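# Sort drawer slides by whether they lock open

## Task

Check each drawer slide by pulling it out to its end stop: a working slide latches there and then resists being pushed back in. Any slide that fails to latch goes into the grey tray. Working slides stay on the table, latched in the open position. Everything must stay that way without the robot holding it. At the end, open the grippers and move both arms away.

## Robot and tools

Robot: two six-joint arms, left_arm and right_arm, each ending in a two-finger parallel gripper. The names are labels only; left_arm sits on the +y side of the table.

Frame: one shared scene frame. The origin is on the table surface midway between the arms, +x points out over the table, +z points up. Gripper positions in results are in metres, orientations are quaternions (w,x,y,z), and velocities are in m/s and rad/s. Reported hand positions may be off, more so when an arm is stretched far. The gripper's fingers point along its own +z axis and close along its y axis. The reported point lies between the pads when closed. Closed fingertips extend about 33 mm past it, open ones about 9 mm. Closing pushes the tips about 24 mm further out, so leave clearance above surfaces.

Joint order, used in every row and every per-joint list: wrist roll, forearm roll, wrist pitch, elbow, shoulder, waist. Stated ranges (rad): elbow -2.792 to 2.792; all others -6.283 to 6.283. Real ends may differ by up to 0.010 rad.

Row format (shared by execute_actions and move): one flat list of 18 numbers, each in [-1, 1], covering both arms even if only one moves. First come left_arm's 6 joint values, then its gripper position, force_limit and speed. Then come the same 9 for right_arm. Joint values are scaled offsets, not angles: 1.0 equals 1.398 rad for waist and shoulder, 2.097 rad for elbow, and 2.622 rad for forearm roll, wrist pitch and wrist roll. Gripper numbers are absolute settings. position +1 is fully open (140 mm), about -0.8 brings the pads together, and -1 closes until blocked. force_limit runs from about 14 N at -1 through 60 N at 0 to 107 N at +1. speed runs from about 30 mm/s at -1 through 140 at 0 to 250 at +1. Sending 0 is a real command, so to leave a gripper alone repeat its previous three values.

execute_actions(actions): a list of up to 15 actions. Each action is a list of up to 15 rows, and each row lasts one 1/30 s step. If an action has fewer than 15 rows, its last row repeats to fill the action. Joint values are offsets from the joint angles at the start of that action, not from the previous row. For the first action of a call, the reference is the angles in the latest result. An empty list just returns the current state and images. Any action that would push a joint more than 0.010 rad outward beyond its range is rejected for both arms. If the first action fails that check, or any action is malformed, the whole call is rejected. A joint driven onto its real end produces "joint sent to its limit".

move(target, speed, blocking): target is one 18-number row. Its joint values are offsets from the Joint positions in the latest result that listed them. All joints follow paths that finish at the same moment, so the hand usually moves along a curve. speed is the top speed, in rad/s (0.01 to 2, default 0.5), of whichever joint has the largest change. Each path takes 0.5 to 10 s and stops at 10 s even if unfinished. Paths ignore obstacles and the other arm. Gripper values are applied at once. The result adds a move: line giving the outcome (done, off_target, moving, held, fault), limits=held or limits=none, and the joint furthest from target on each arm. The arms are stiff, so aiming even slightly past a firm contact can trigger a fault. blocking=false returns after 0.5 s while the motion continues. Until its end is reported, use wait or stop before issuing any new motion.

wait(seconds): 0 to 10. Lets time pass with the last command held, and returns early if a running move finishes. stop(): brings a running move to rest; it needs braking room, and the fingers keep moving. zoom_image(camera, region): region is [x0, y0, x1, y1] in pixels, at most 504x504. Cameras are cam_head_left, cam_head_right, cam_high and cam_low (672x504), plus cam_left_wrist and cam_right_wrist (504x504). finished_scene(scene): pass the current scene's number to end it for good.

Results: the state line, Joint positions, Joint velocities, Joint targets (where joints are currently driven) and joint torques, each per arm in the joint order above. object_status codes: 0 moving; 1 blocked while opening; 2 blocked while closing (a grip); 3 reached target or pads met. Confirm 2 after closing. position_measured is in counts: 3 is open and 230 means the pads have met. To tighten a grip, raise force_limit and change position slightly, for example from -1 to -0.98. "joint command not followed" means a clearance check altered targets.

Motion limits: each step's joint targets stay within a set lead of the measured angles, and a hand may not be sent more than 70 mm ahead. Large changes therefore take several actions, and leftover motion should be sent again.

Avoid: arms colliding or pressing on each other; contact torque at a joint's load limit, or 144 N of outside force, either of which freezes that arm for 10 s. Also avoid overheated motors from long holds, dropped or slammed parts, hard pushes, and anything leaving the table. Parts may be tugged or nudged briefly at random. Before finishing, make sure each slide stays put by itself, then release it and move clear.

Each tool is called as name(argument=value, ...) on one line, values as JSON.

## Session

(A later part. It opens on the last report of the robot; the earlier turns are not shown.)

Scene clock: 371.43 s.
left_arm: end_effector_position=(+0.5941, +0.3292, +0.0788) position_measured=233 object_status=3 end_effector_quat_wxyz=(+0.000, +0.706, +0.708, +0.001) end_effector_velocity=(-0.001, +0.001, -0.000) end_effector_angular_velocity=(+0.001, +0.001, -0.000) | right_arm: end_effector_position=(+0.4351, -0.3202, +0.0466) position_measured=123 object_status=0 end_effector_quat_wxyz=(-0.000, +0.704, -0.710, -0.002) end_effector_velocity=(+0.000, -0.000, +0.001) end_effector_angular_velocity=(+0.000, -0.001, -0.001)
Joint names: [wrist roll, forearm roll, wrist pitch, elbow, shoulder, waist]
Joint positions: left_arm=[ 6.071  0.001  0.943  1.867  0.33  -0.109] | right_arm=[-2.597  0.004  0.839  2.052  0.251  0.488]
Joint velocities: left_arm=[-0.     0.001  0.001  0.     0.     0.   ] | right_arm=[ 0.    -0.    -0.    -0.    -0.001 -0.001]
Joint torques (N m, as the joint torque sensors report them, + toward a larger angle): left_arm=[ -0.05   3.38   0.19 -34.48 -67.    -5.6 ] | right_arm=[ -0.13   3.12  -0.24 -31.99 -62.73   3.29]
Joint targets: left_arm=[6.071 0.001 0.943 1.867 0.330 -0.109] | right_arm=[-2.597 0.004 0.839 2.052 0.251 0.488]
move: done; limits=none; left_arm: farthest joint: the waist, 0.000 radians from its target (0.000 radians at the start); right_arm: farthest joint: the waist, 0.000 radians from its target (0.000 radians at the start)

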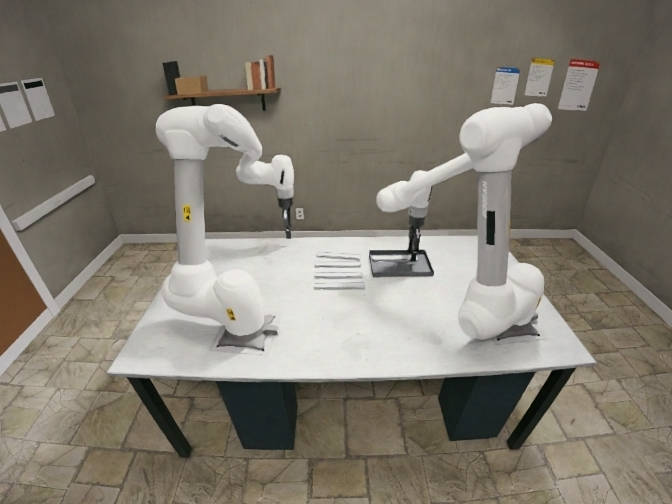

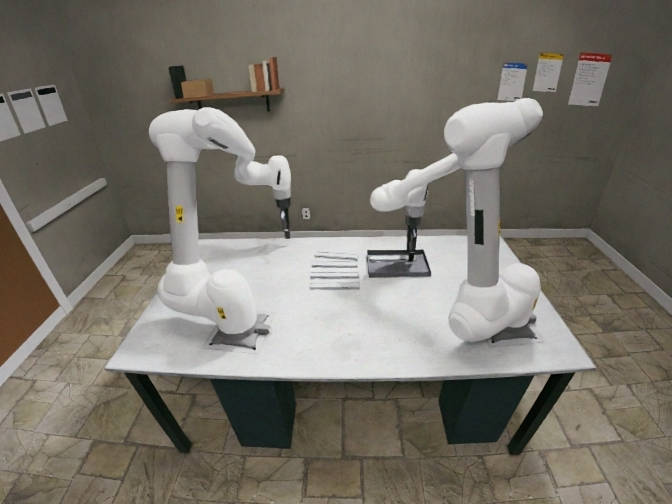

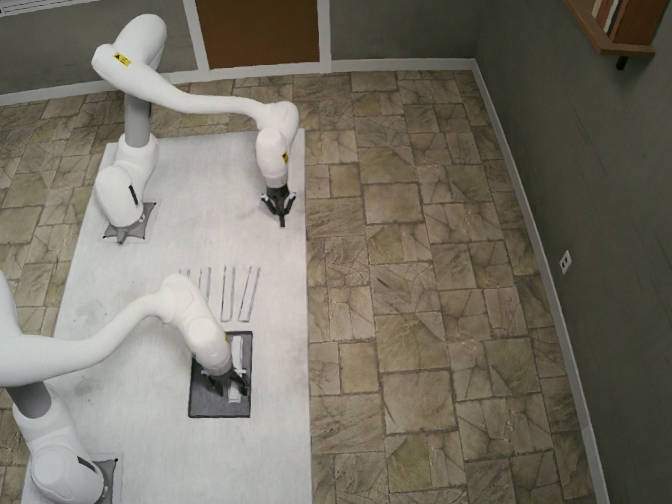

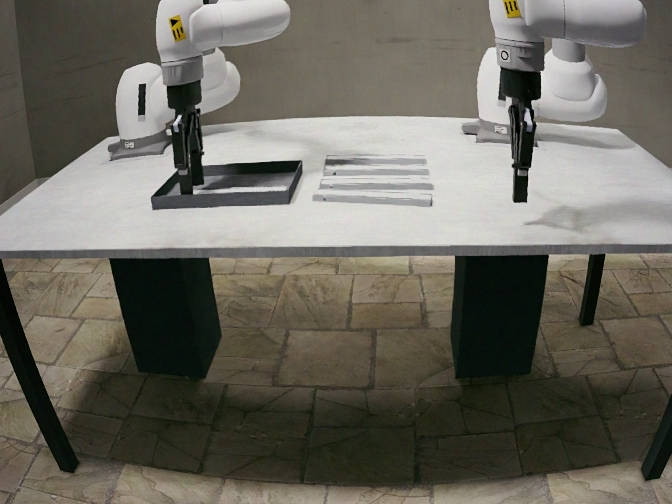

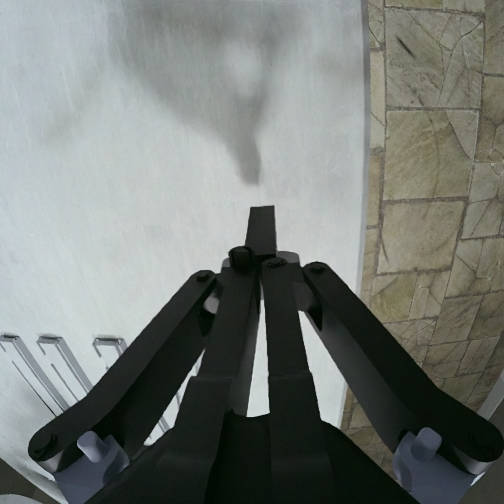

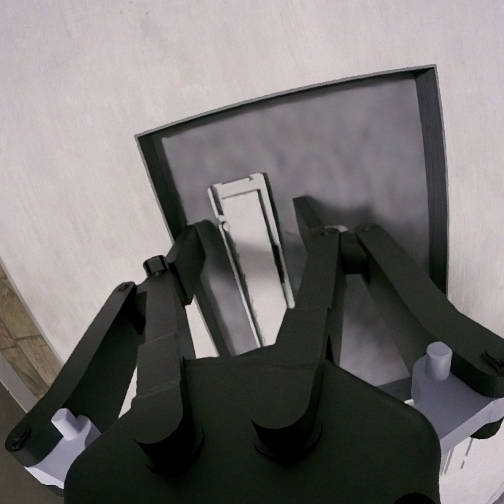

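move(target=[0,0,0,0,0,0,-1,0,0,0,0,0.075,-0.0396,-0.078,0,0.05,0,-0.5], speed=0.3)

move(target=[0,0,0,0,0,0,-1,0,0,0.1194,0,0.0312,-0.209,0.252,0.225,0.05,0,-0.5], speed=0.4)

Scene clock: 386.17 s.
left_arm: end_effector_position=(+0.5941, +0.3292, +0.0788) position_measured=233 object_status=3 end_effector_quat_wxyz=(+0.000, +0.706, +0.708, +0.001) end_effector_velocity=(+0.000, -0.001, +0.001) end_effector_angular_velocity=(-0.001, -0.001, -0.001) | right_arm: end_effector_position=(+0.4316, -0.3221, +0.1460) position_measured=123 object_status=3 end_effector_quat_wxyz=(+0.002, +0.704, -0.710, -0.002) end_effector_velocity=(-0.000, -0.001, +0.001) end_effector_angular_velocity=(-0.000, -0.001, -0.000)
Joint names: [wrist roll, forearm roll, wrist pitch, elbow, shoulder, waist]
Joint positions: left_arm=[ 6.071  0.001  0.943  1.867  0.33  -0.109] | right_arm=[-2.597  0.004  1.035  1.969  0.142  0.488]
Joint velocities: left_arm=[ 0.    -0.001 -0.001  0.    -0.001 -0.001] | right_arm=[ 0.001 -0.001  0.     0.001 -0.002 -0.   ]
Joint torques (N m, as the joint torque sensors report them, + toward a larger angle): left_arm=[  0.06   3.44   0.05 -35.   -66.77  -5.49] | right_arm=[ -0.15   3.8   -0.14 -36.72 -55.97   2.84]
Joint targets: left_arm=[6.071 0.001 0.943 1.867 0.330 -0.109] | right_arm=[-2.597 0.004 1.035 1.969 0.142 0.488]
move: done; limits=none; left_arm: farthest joint: the waist, 0.000 radians from its target (0.000 radians at the start); right_arm: farthest joint: the wrist pitch, 0.001 radians from its target (0.197 radians at the start)

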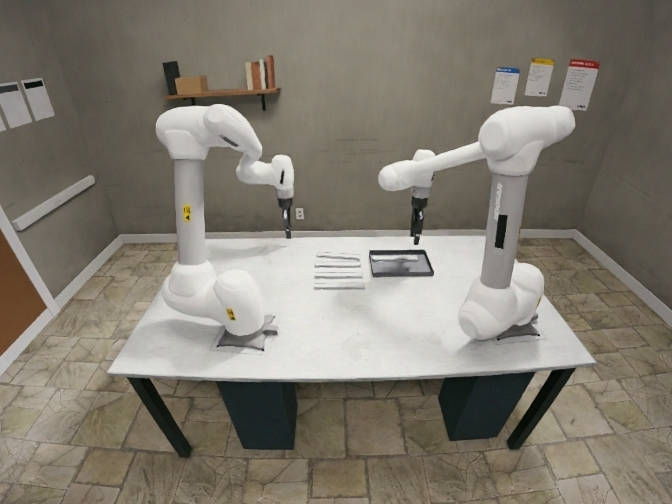

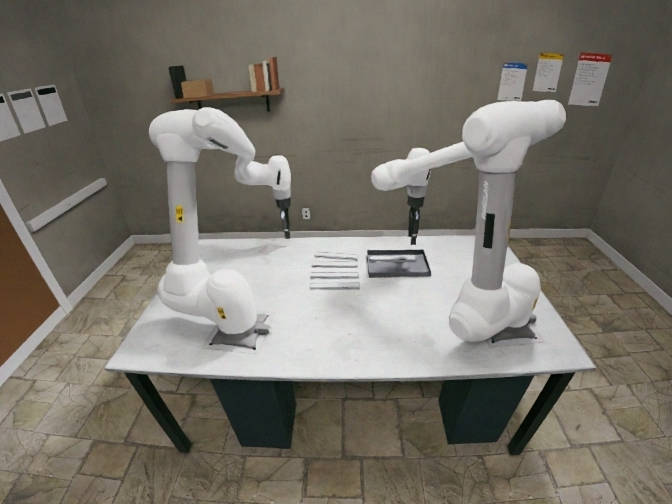

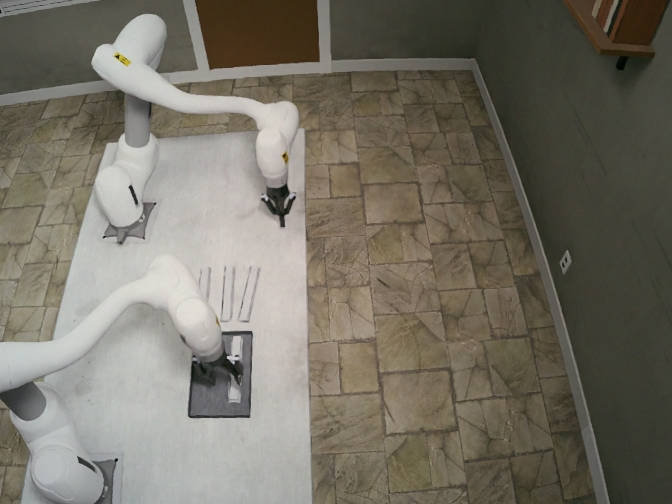

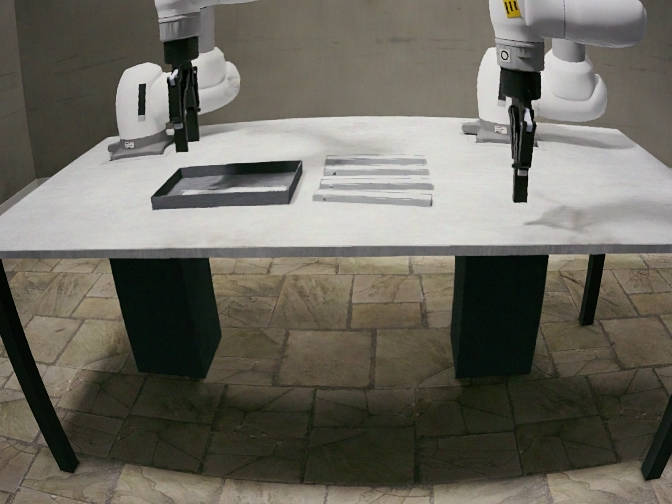

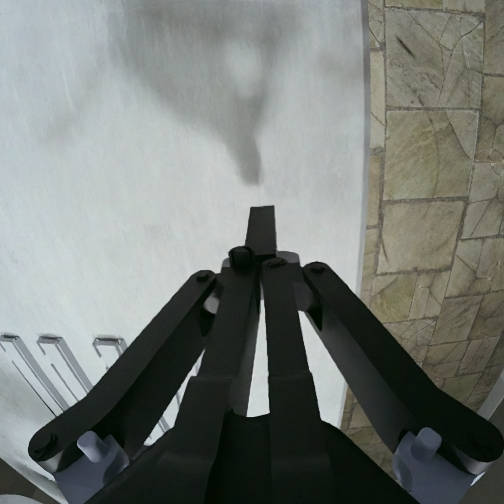

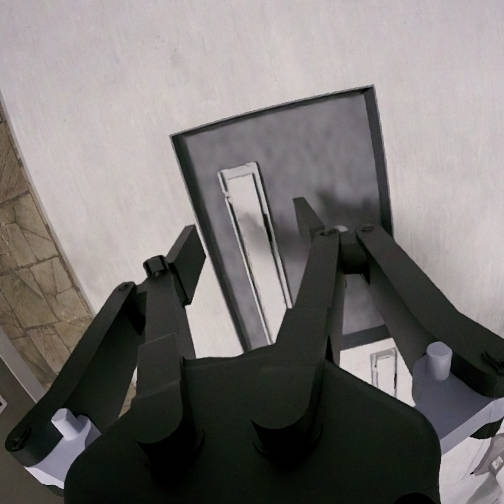

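Scene clock: 387.70 s.
left_arm: end_effector_position=(+0.5941, +0.3292, +0.0788) position_measured=233 object_status=3 end_effector_quat_wxyz=(+0.000, +0.706, +0.708, +0.001) end_effector_velocity=(+0.001, +0.000, +0.001) end_effector_angular_velocity=(-0.000, -0.002, +0.000) | right_arm: end_effector_position=(+0.4609, -0.0195, +0.1202) position_measured=123 object_status=3 end_effector_quat_wxyz=(+0.001, +0.705, -0.709, -0.002) end_effector_velocity=(-0.000, +0.001, +0.000) end_effector_angular_velocity=(+0.001, -0.001, -0.000)
Joint names: [wrist roll, forearm roll, wrist pitch, elbow, shoulder, waist]
Joint positions: left_arm=[ 6.071  0.001  0.943  1.867  0.33  -0.109] | right_arm=[-2.284  0.004  1.117  1.531  0.495  0.803]
Joint velocities: left_arm=[ 0.     0.    -0.001 -0.001 -0.     0.001] | right_arm=[ 0.001 -0.    -0.    -0.    -0.     0.001]
Joint torques (N m, as the joint torque sensors report them, + toward a larger angle): left_arm=[ -0.2    3.42   0.3  -34.43 -65.94  -5.33] | right_arm=[ -0.22   3.91  -0.37 -38.15 -92.79   4.6 ]
Joint targets: left_arm=[6.071 0.001 0.943 1.867 0.330 -0.109] | right_arm=[-2.284 0.004 1.117 1.531 0.495 0.803]
move: done; limits=none; left_arm: farthest joint: the waist, 0.000 radians from its target (0.000 radians at the start); right_arm: farthest joint: the waist, 0.000 radians from its target (0.314 radians at the start)

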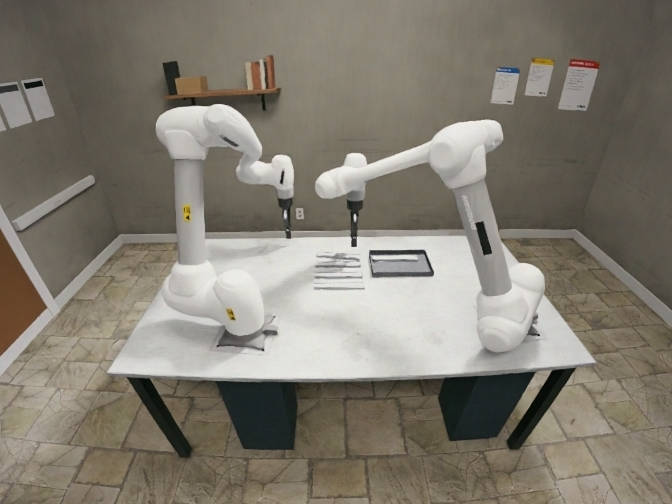

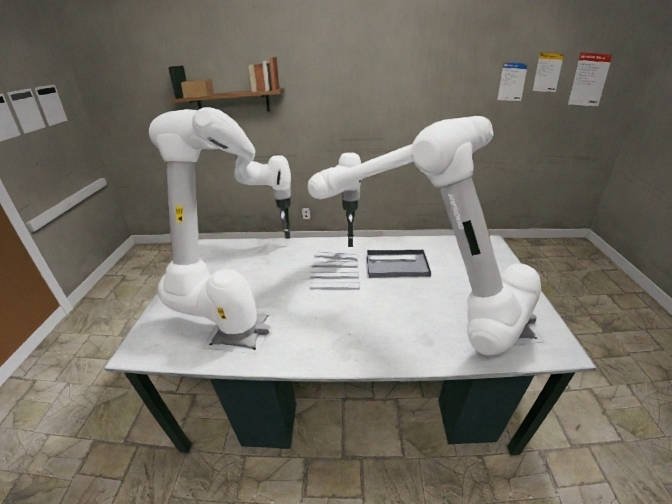

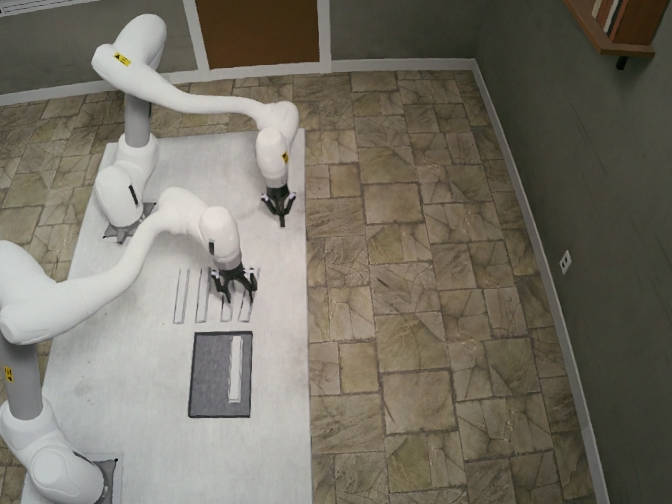

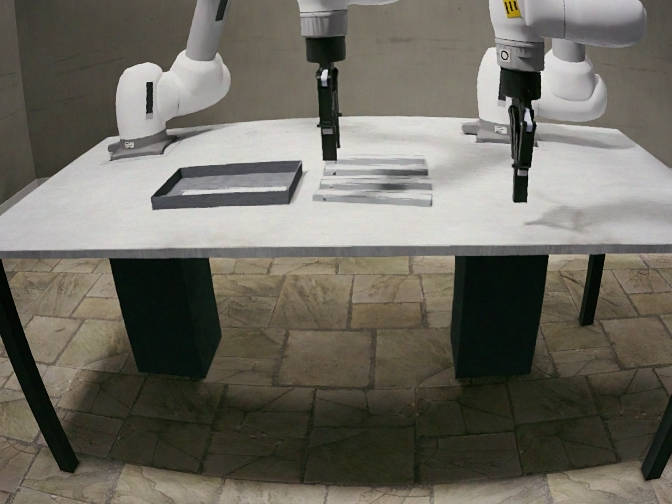

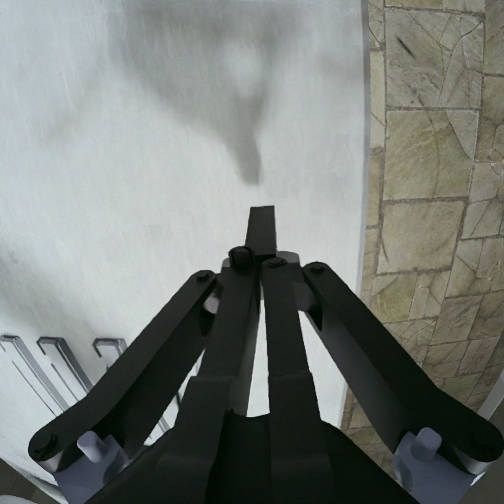

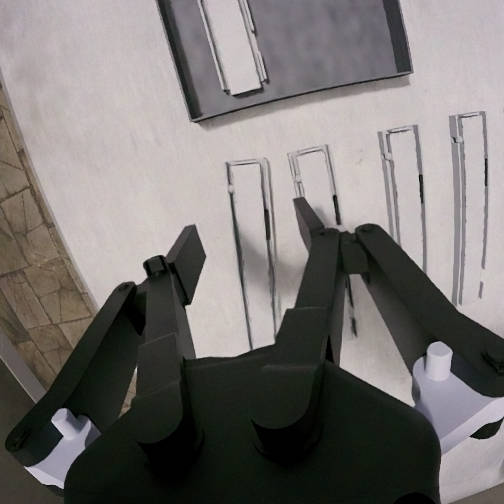

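execute_actions(actions=[])

Scene clock: 418.77 s.
left_arm: end_effector_position=(+0.5941, +0.3292, +0.0788) position_measured=233 object_status=3 end_effector_quat_wxyz=(+0.000, +0.706, +0.708, +0.001) end_effector_velocity=(+0.000, -0.000, -0.001) end_effector_angular_velocity=(+0.002, -0.001, -0.003) | right_arm: end_effector_position=(+0.4609, -0.0194, +0.1202) position_measured=123 object_status=3 end_effector_quat_wxyz=(+0.001, +0.705, -0.709, -0.002) end_effector_velocity=(-0.000, -0.000, -0.001) end_effector_angular_velocity=(-0.001, +0.001, -0.000)
Joint names: [wrist roll, forearm roll, wrist pitch, elbow, shoulder, waist]
Joint positions: left_arm=[ 6.071  0.001  0.943  1.867  0.33  -0.109] | right_arm=[-2.284  0.004  1.117  1.531  0.495  0.803]
Joint velocities: left_arm=[-0.     0.003 -0.001  0.     0.001 -0.001] | right_arm=[-0.     0.    -0.     0.001  0.001 -0.   ]
Joint torques (N m, as the joint torque sensors report them, + toward a larger angle): left_arm=[ -0.1    3.54   0.1  -34.65 -67.09  -5.48] | right_arm=[ -0.12   3.84  -0.47 -38.71 -93.78   2.93]
Joint targets: left_arm=[6.071 0.001 0.943 1.867 0.330 -0.109] | right_arm=[-2.284 0.004 1.117 1.531 0.495 0.803]

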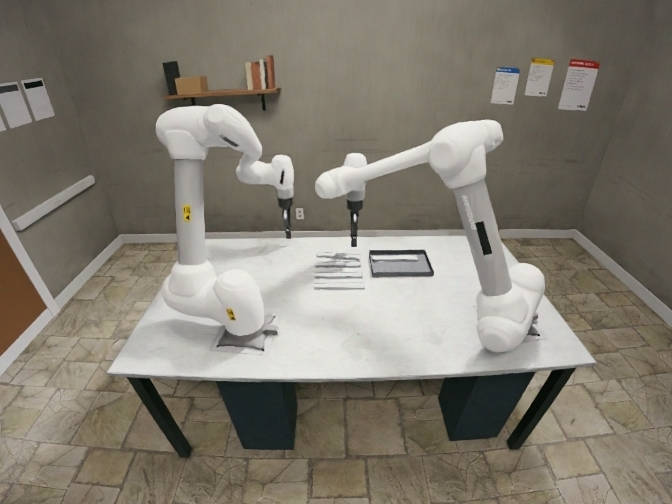

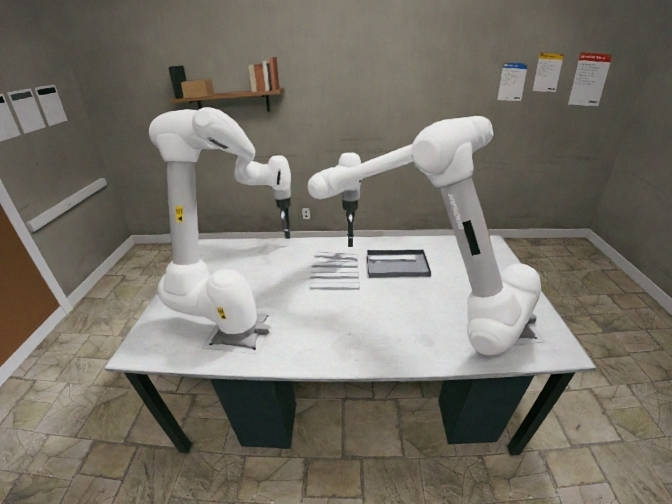

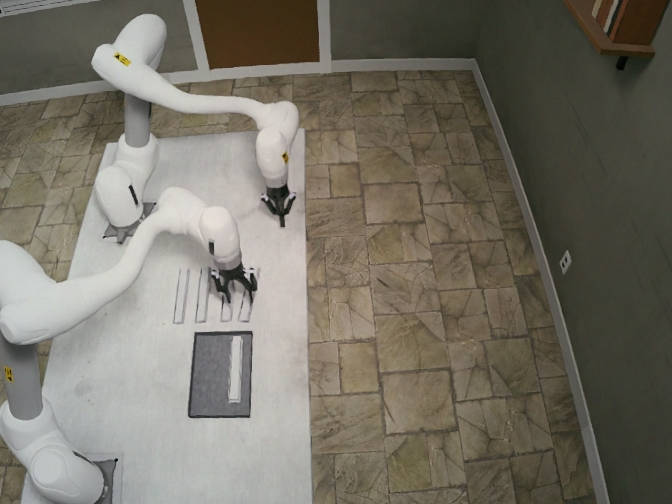

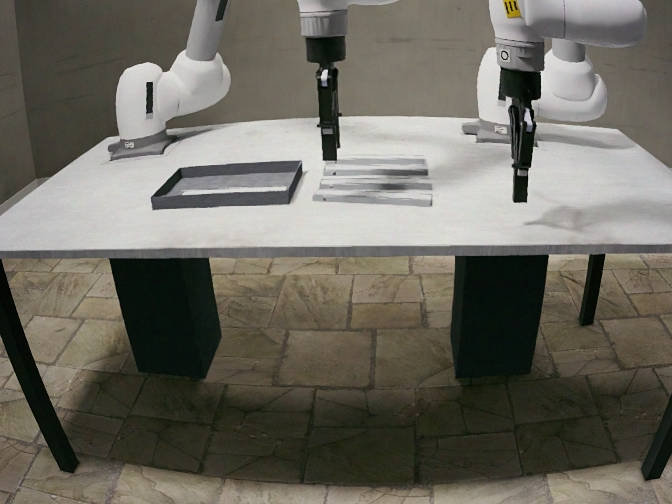

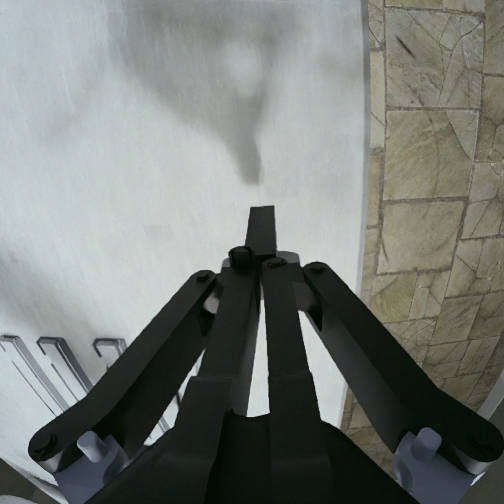

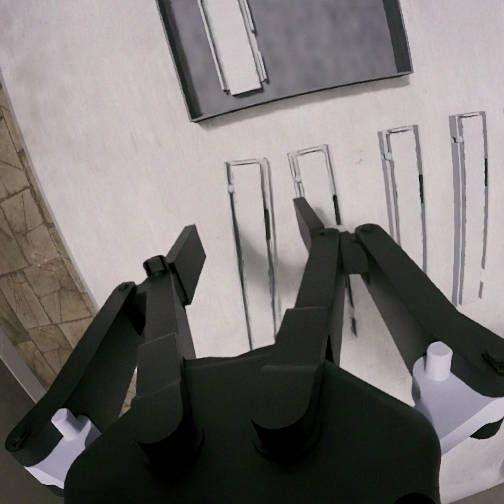

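move(target=[0,0,0,0,0,0,-1,0,0, 0,0,-0.033,0.020,0.032,0,-0.3,0.3,0])

zoom_image(camera="cam_right_wrist", region=[100,100,440,400])

Scene clock: 437.93 s.
left_arm: end_effector_position=(+0.5941, +0.3292, +0.0788) position_measured=233 object_status=3 end_effector_quat_wxyz=(+0.000, +0.706, +0.708, +0.001) end_effector_velocity=(+0.001, +0.001, +0.000) end_effector_angular_velocity=(-0.000, -0.001, +0.002) | right_arm: end_effector_position=(+0.4615, -0.0188, +0.0639) position_measured=167 object_status=3 end_effector_quat_wxyz=(+0.001, +0.705, -0.709, -0.002) end_effector_velocity=(+0.000, -0.000, -0.001) end_effector_angular_velocity=(-0.000, +0.000, -0.001)
Joint names: [wrist roll, forearm roll, wrist pitch, elbow, shoulder, waist]
Joint positions: left_arm=[ 6.071  0.001  0.943  1.867  0.33  -0.109] | right_arm=[-2.284  0.004  1.03   1.573  0.539  0.803]
Joint velocities: left_arm=[-0.     0.    -0.001 -0.    -0.     0.002] | right_arm=[ 0.    -0.    -0.     0.     0.001 -0.001]
Joint torques (N m, as the joint torque sensors report them, + toward a larger angle): left_arm=[ -0.05   3.58   0.03 -34.42 -67.14  -5.34] | right_arm=[ -0.07   3.9   -0.46 -36.94 -96.12   3.26]
Joint targets: left_arm=[6.071 0.001 0.943 1.867 0.330 -0.109] | right_arm=[-2.284 0.004 1.030 1.573 0.539 0.803]
move: done; limits=none; left_arm: farthest joint: the waist, 0.000 radians from its target (0.000 radians at the start); right_arm: farthest joint: the waist, 0.000 radians from its target (0.000 radians at the start)

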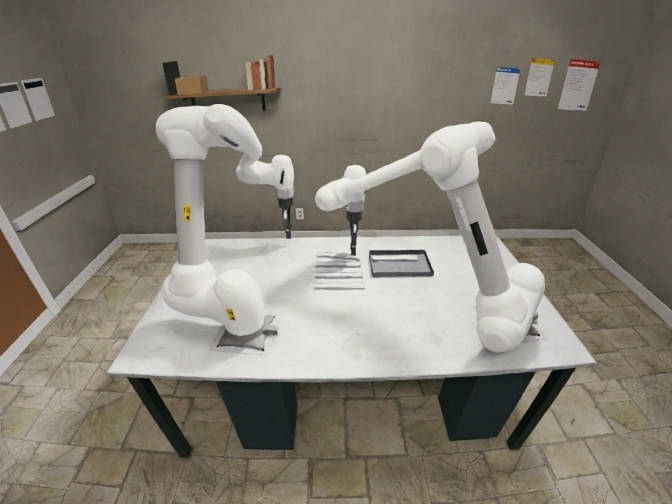

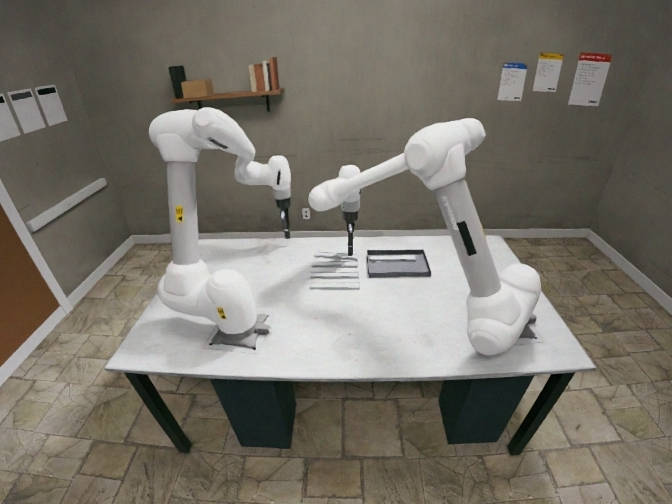

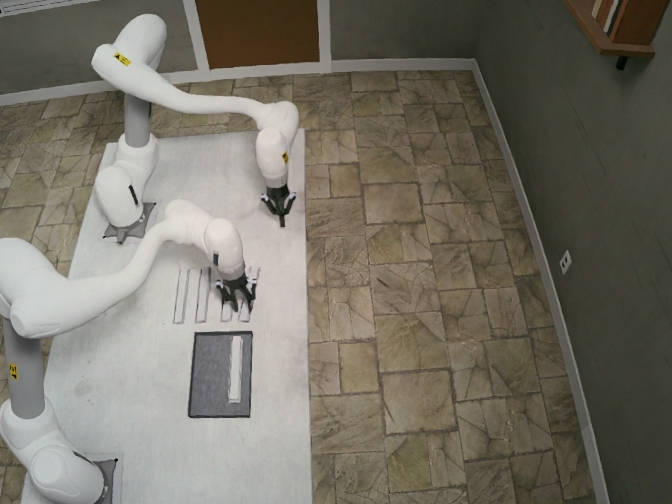

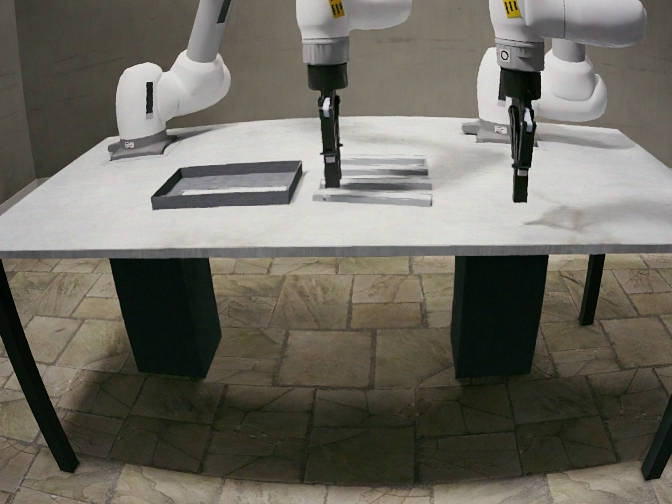

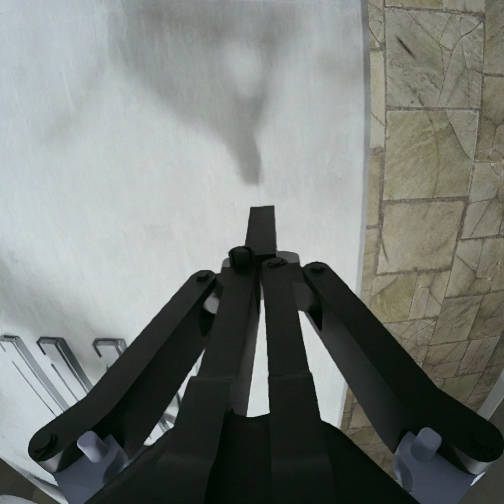

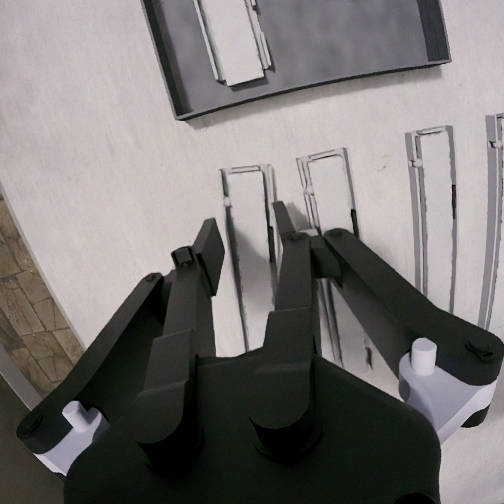

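Region (100, 100, 440, 400) of cam_right_wrist's 504x504 image, scaled by 1.482, with more detail than that image has; it fills the top 445 rows of this view, and the rest is white.

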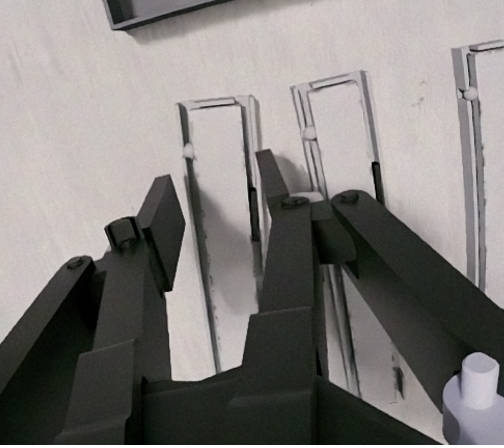

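move(target=[0,0,0,0,0,0,-1,0,0, 0.0011,0,-0.0008,0.002,-0.0016,0.0021,-0.3,0.3,0])

move(target=[0,0,0,0,0,0,-1,0,0, 0,0,-0.0135,0.0084,0.0132,0,-0.3,0.3,0], speed=0.1)

Scene clock: 451.03 s.
left_arm: end_effector_position=(+0.5941, +0.3292, +0.0788) position_measured=233 object_status=3 end_effector_quat_wxyz=(+0.000, +0.706, +0.708, +0.001) end_effector_velocity=(+0.000, -0.001, +0.001) end_effector_angular_velocity=(-0.001, -0.001, -0.000) | right_arm: end_effector_position=(+0.4586, -0.0186, +0.0637) position_measured=167 object_status=3 end_effector_quat_wxyz=(+0.001, +0.705, -0.709, -0.002) end_effector_velocity=(-0.001, +0.000, -0.000) end_effector_angular_velocity=(-0.000, +0.000, +0.001)
Joint names: [wrist roll, forearm roll, wrist pitch, elbow, shoulder, waist]
Joint positions: left_arm=[ 6.071  0.001  0.943  1.867  0.33  -0.109] | right_arm=[-2.281  0.004  1.028  1.577  0.537  0.806]
Joint velocities: left_arm=[ 0.001 -0.001  0.    -0.001 -0.001 -0.   ] | right_arm=[ 0.    -0.    -0.     0.     0.     0.001]
Joint torques (N m, as the joint torque sensors report them, + toward a larger angle): left_arm=[  0.01   3.56  -0.06 -34.64 -65.81  -4.56] | right_arm=[ -0.22   3.8   -0.38 -36.93 -95.42   3.52]
Joint targets: left_arm=[6.071 0.001 0.943 1.867 0.330 -0.109] | right_arm=[-2.281 0.004 1.028 1.577 0.537 0.806]
move: done; limits=none; left_arm: farthest joint: the waist, 0.000 radians from its target (0.000 radians at the start); right_arm: farthest joint: the waist, 0.000 radians from its target (0.003 radians at the start)

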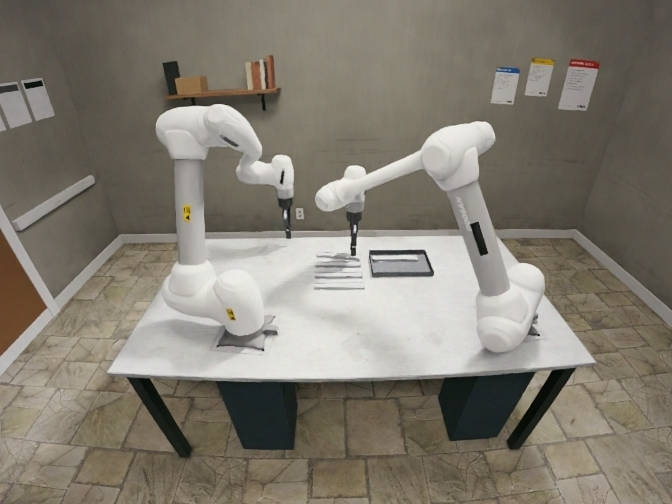

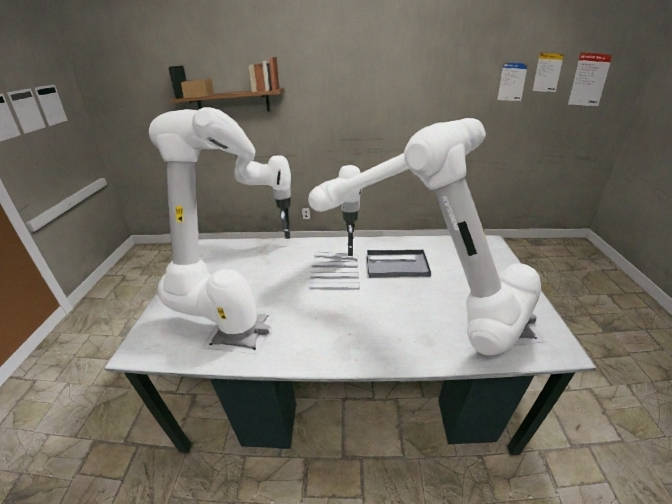

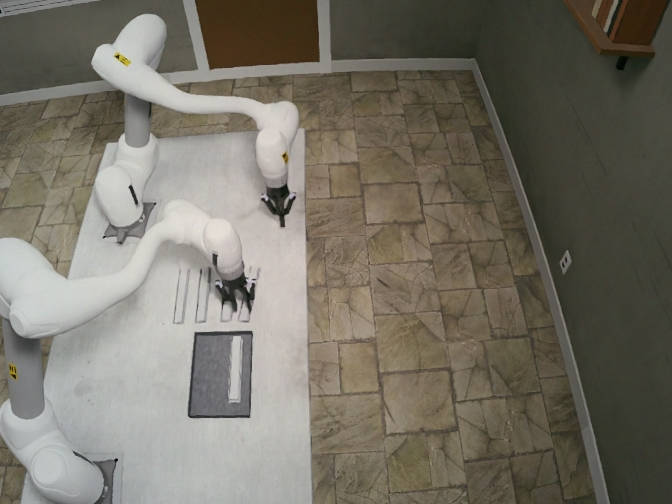

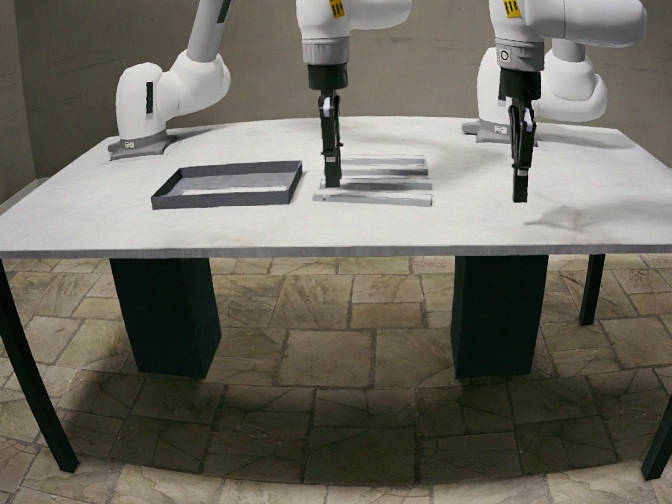

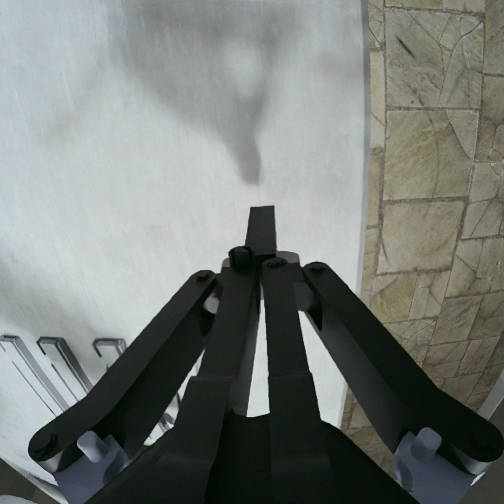

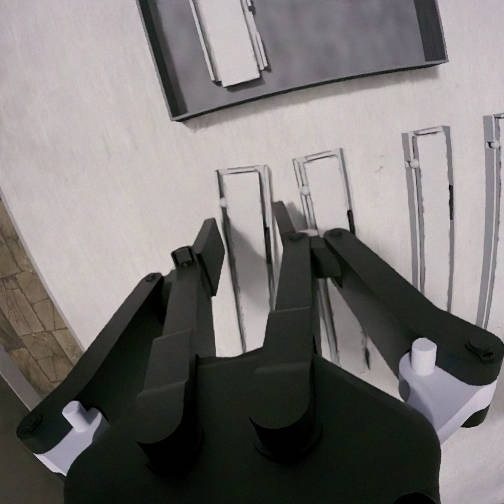

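Scene clock: 461.77 s.
left_arm: end_effector_position=(+0.5941, +0.3292, +0.0788) position_measured=233 object_status=3 end_effector_quat_wxyz=(+0.000, +0.706, +0.708, +0.001) end_effector_velocity=(+0.000, +0.001, -0.000) end_effector_angular_velocity=(+0.001, -0.000, +0.001) | right_arm: end_effector_position=(+0.4581, -0.0192, +0.0433) position_measured=167 object_status=3 end_effector_quat_wxyz=(+0.000, +0.705, -0.709, -0.002) end_effector_velocity=(-0.001, +0.000, -0.000) end_effector_angular_velocity=(-0.000, -0.000, +0.001)
Joint names: [wrist roll, forearm roll, wrist pitch, elbow, shoulder, waist]
Joint positions: left_arm=[ 6.071  0.001  0.943  1.867  0.33  -0.109] | right_arm=[-2.281  0.004  0.995  1.593  0.553  0.806]
Joint velocities: left_arm=[-0.     0.001 -0.    -0.     0.     0.001] | right_arm=[ 0.001 -0.     0.    -0.     0.     0.001]
Joint torques (N m, as the joint torque sensors report them, + toward a larger angle): left_arm=[  0.03   3.59   0.13 -34.62 -65.41  -5.09] | right_arm=[ -0.26   3.96  -3.93 -31.74 -77.01   2.14]
Joint targets: left_arm=[6.071 0.001 0.943 1.867 0.330 -0.109] | right_arm=[-2.281 0.004 0.995 1.593 0.553 0.806]
FORCE FAULT: contact force on the right arm reached its limit, and that arm stopped for 10 seconds. The contact can be on any part of that arm, not only on its tool. That time counts as 20 of the actions that you can send in this scene. That arm's remaining commands of this call were not run. That arm holds still and accepts commands again. Move the arm away from the contact; if what it grips holds it there, let go first. Pushing or pulling that hard again can fault the arm again.
move: fault (right_arm); limits=none; left_arm: farthest joint: the waist, 0.000 radians from its target (0.000 radians at the start); right_arm: farthest joint: the wrist pitch, 0.003 radians from its target (0.036 radians at the start)

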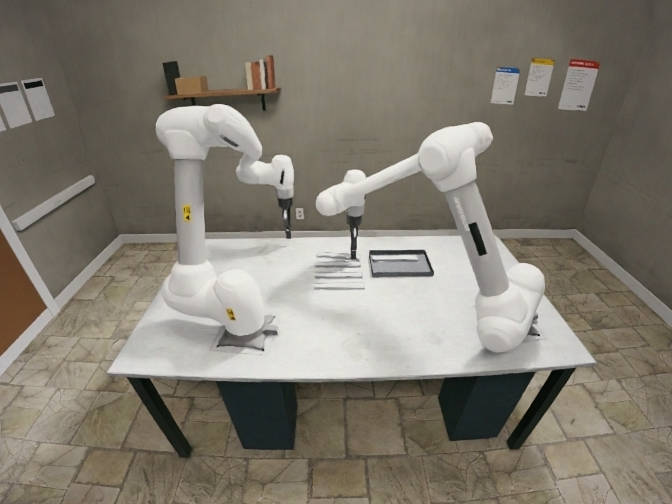

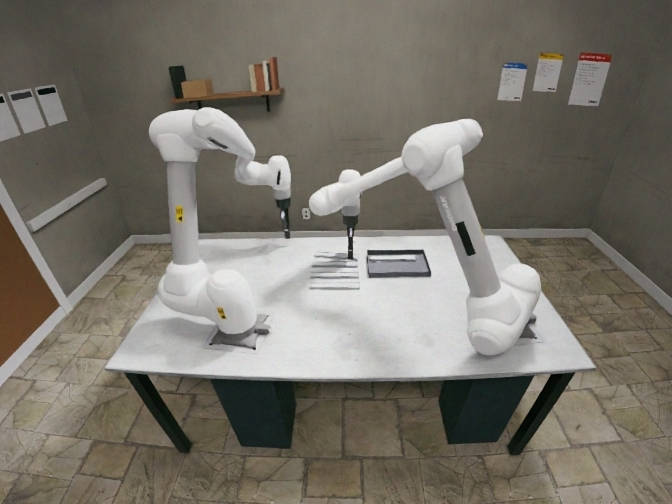

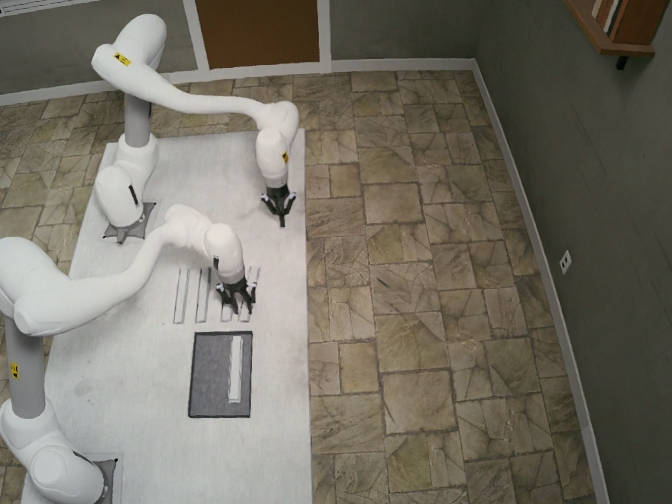

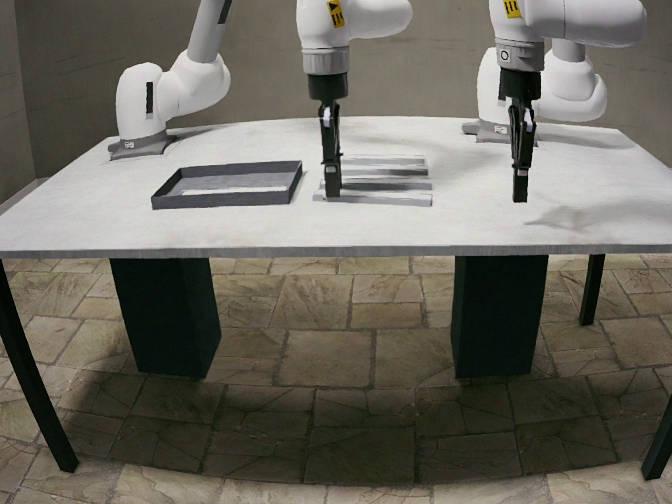

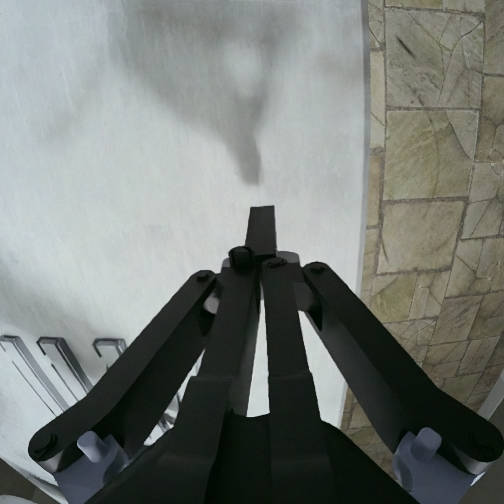

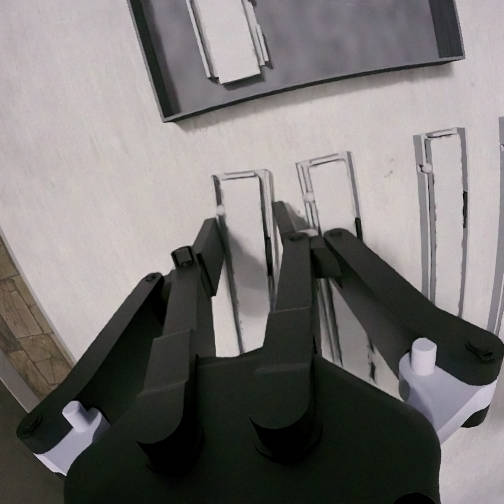

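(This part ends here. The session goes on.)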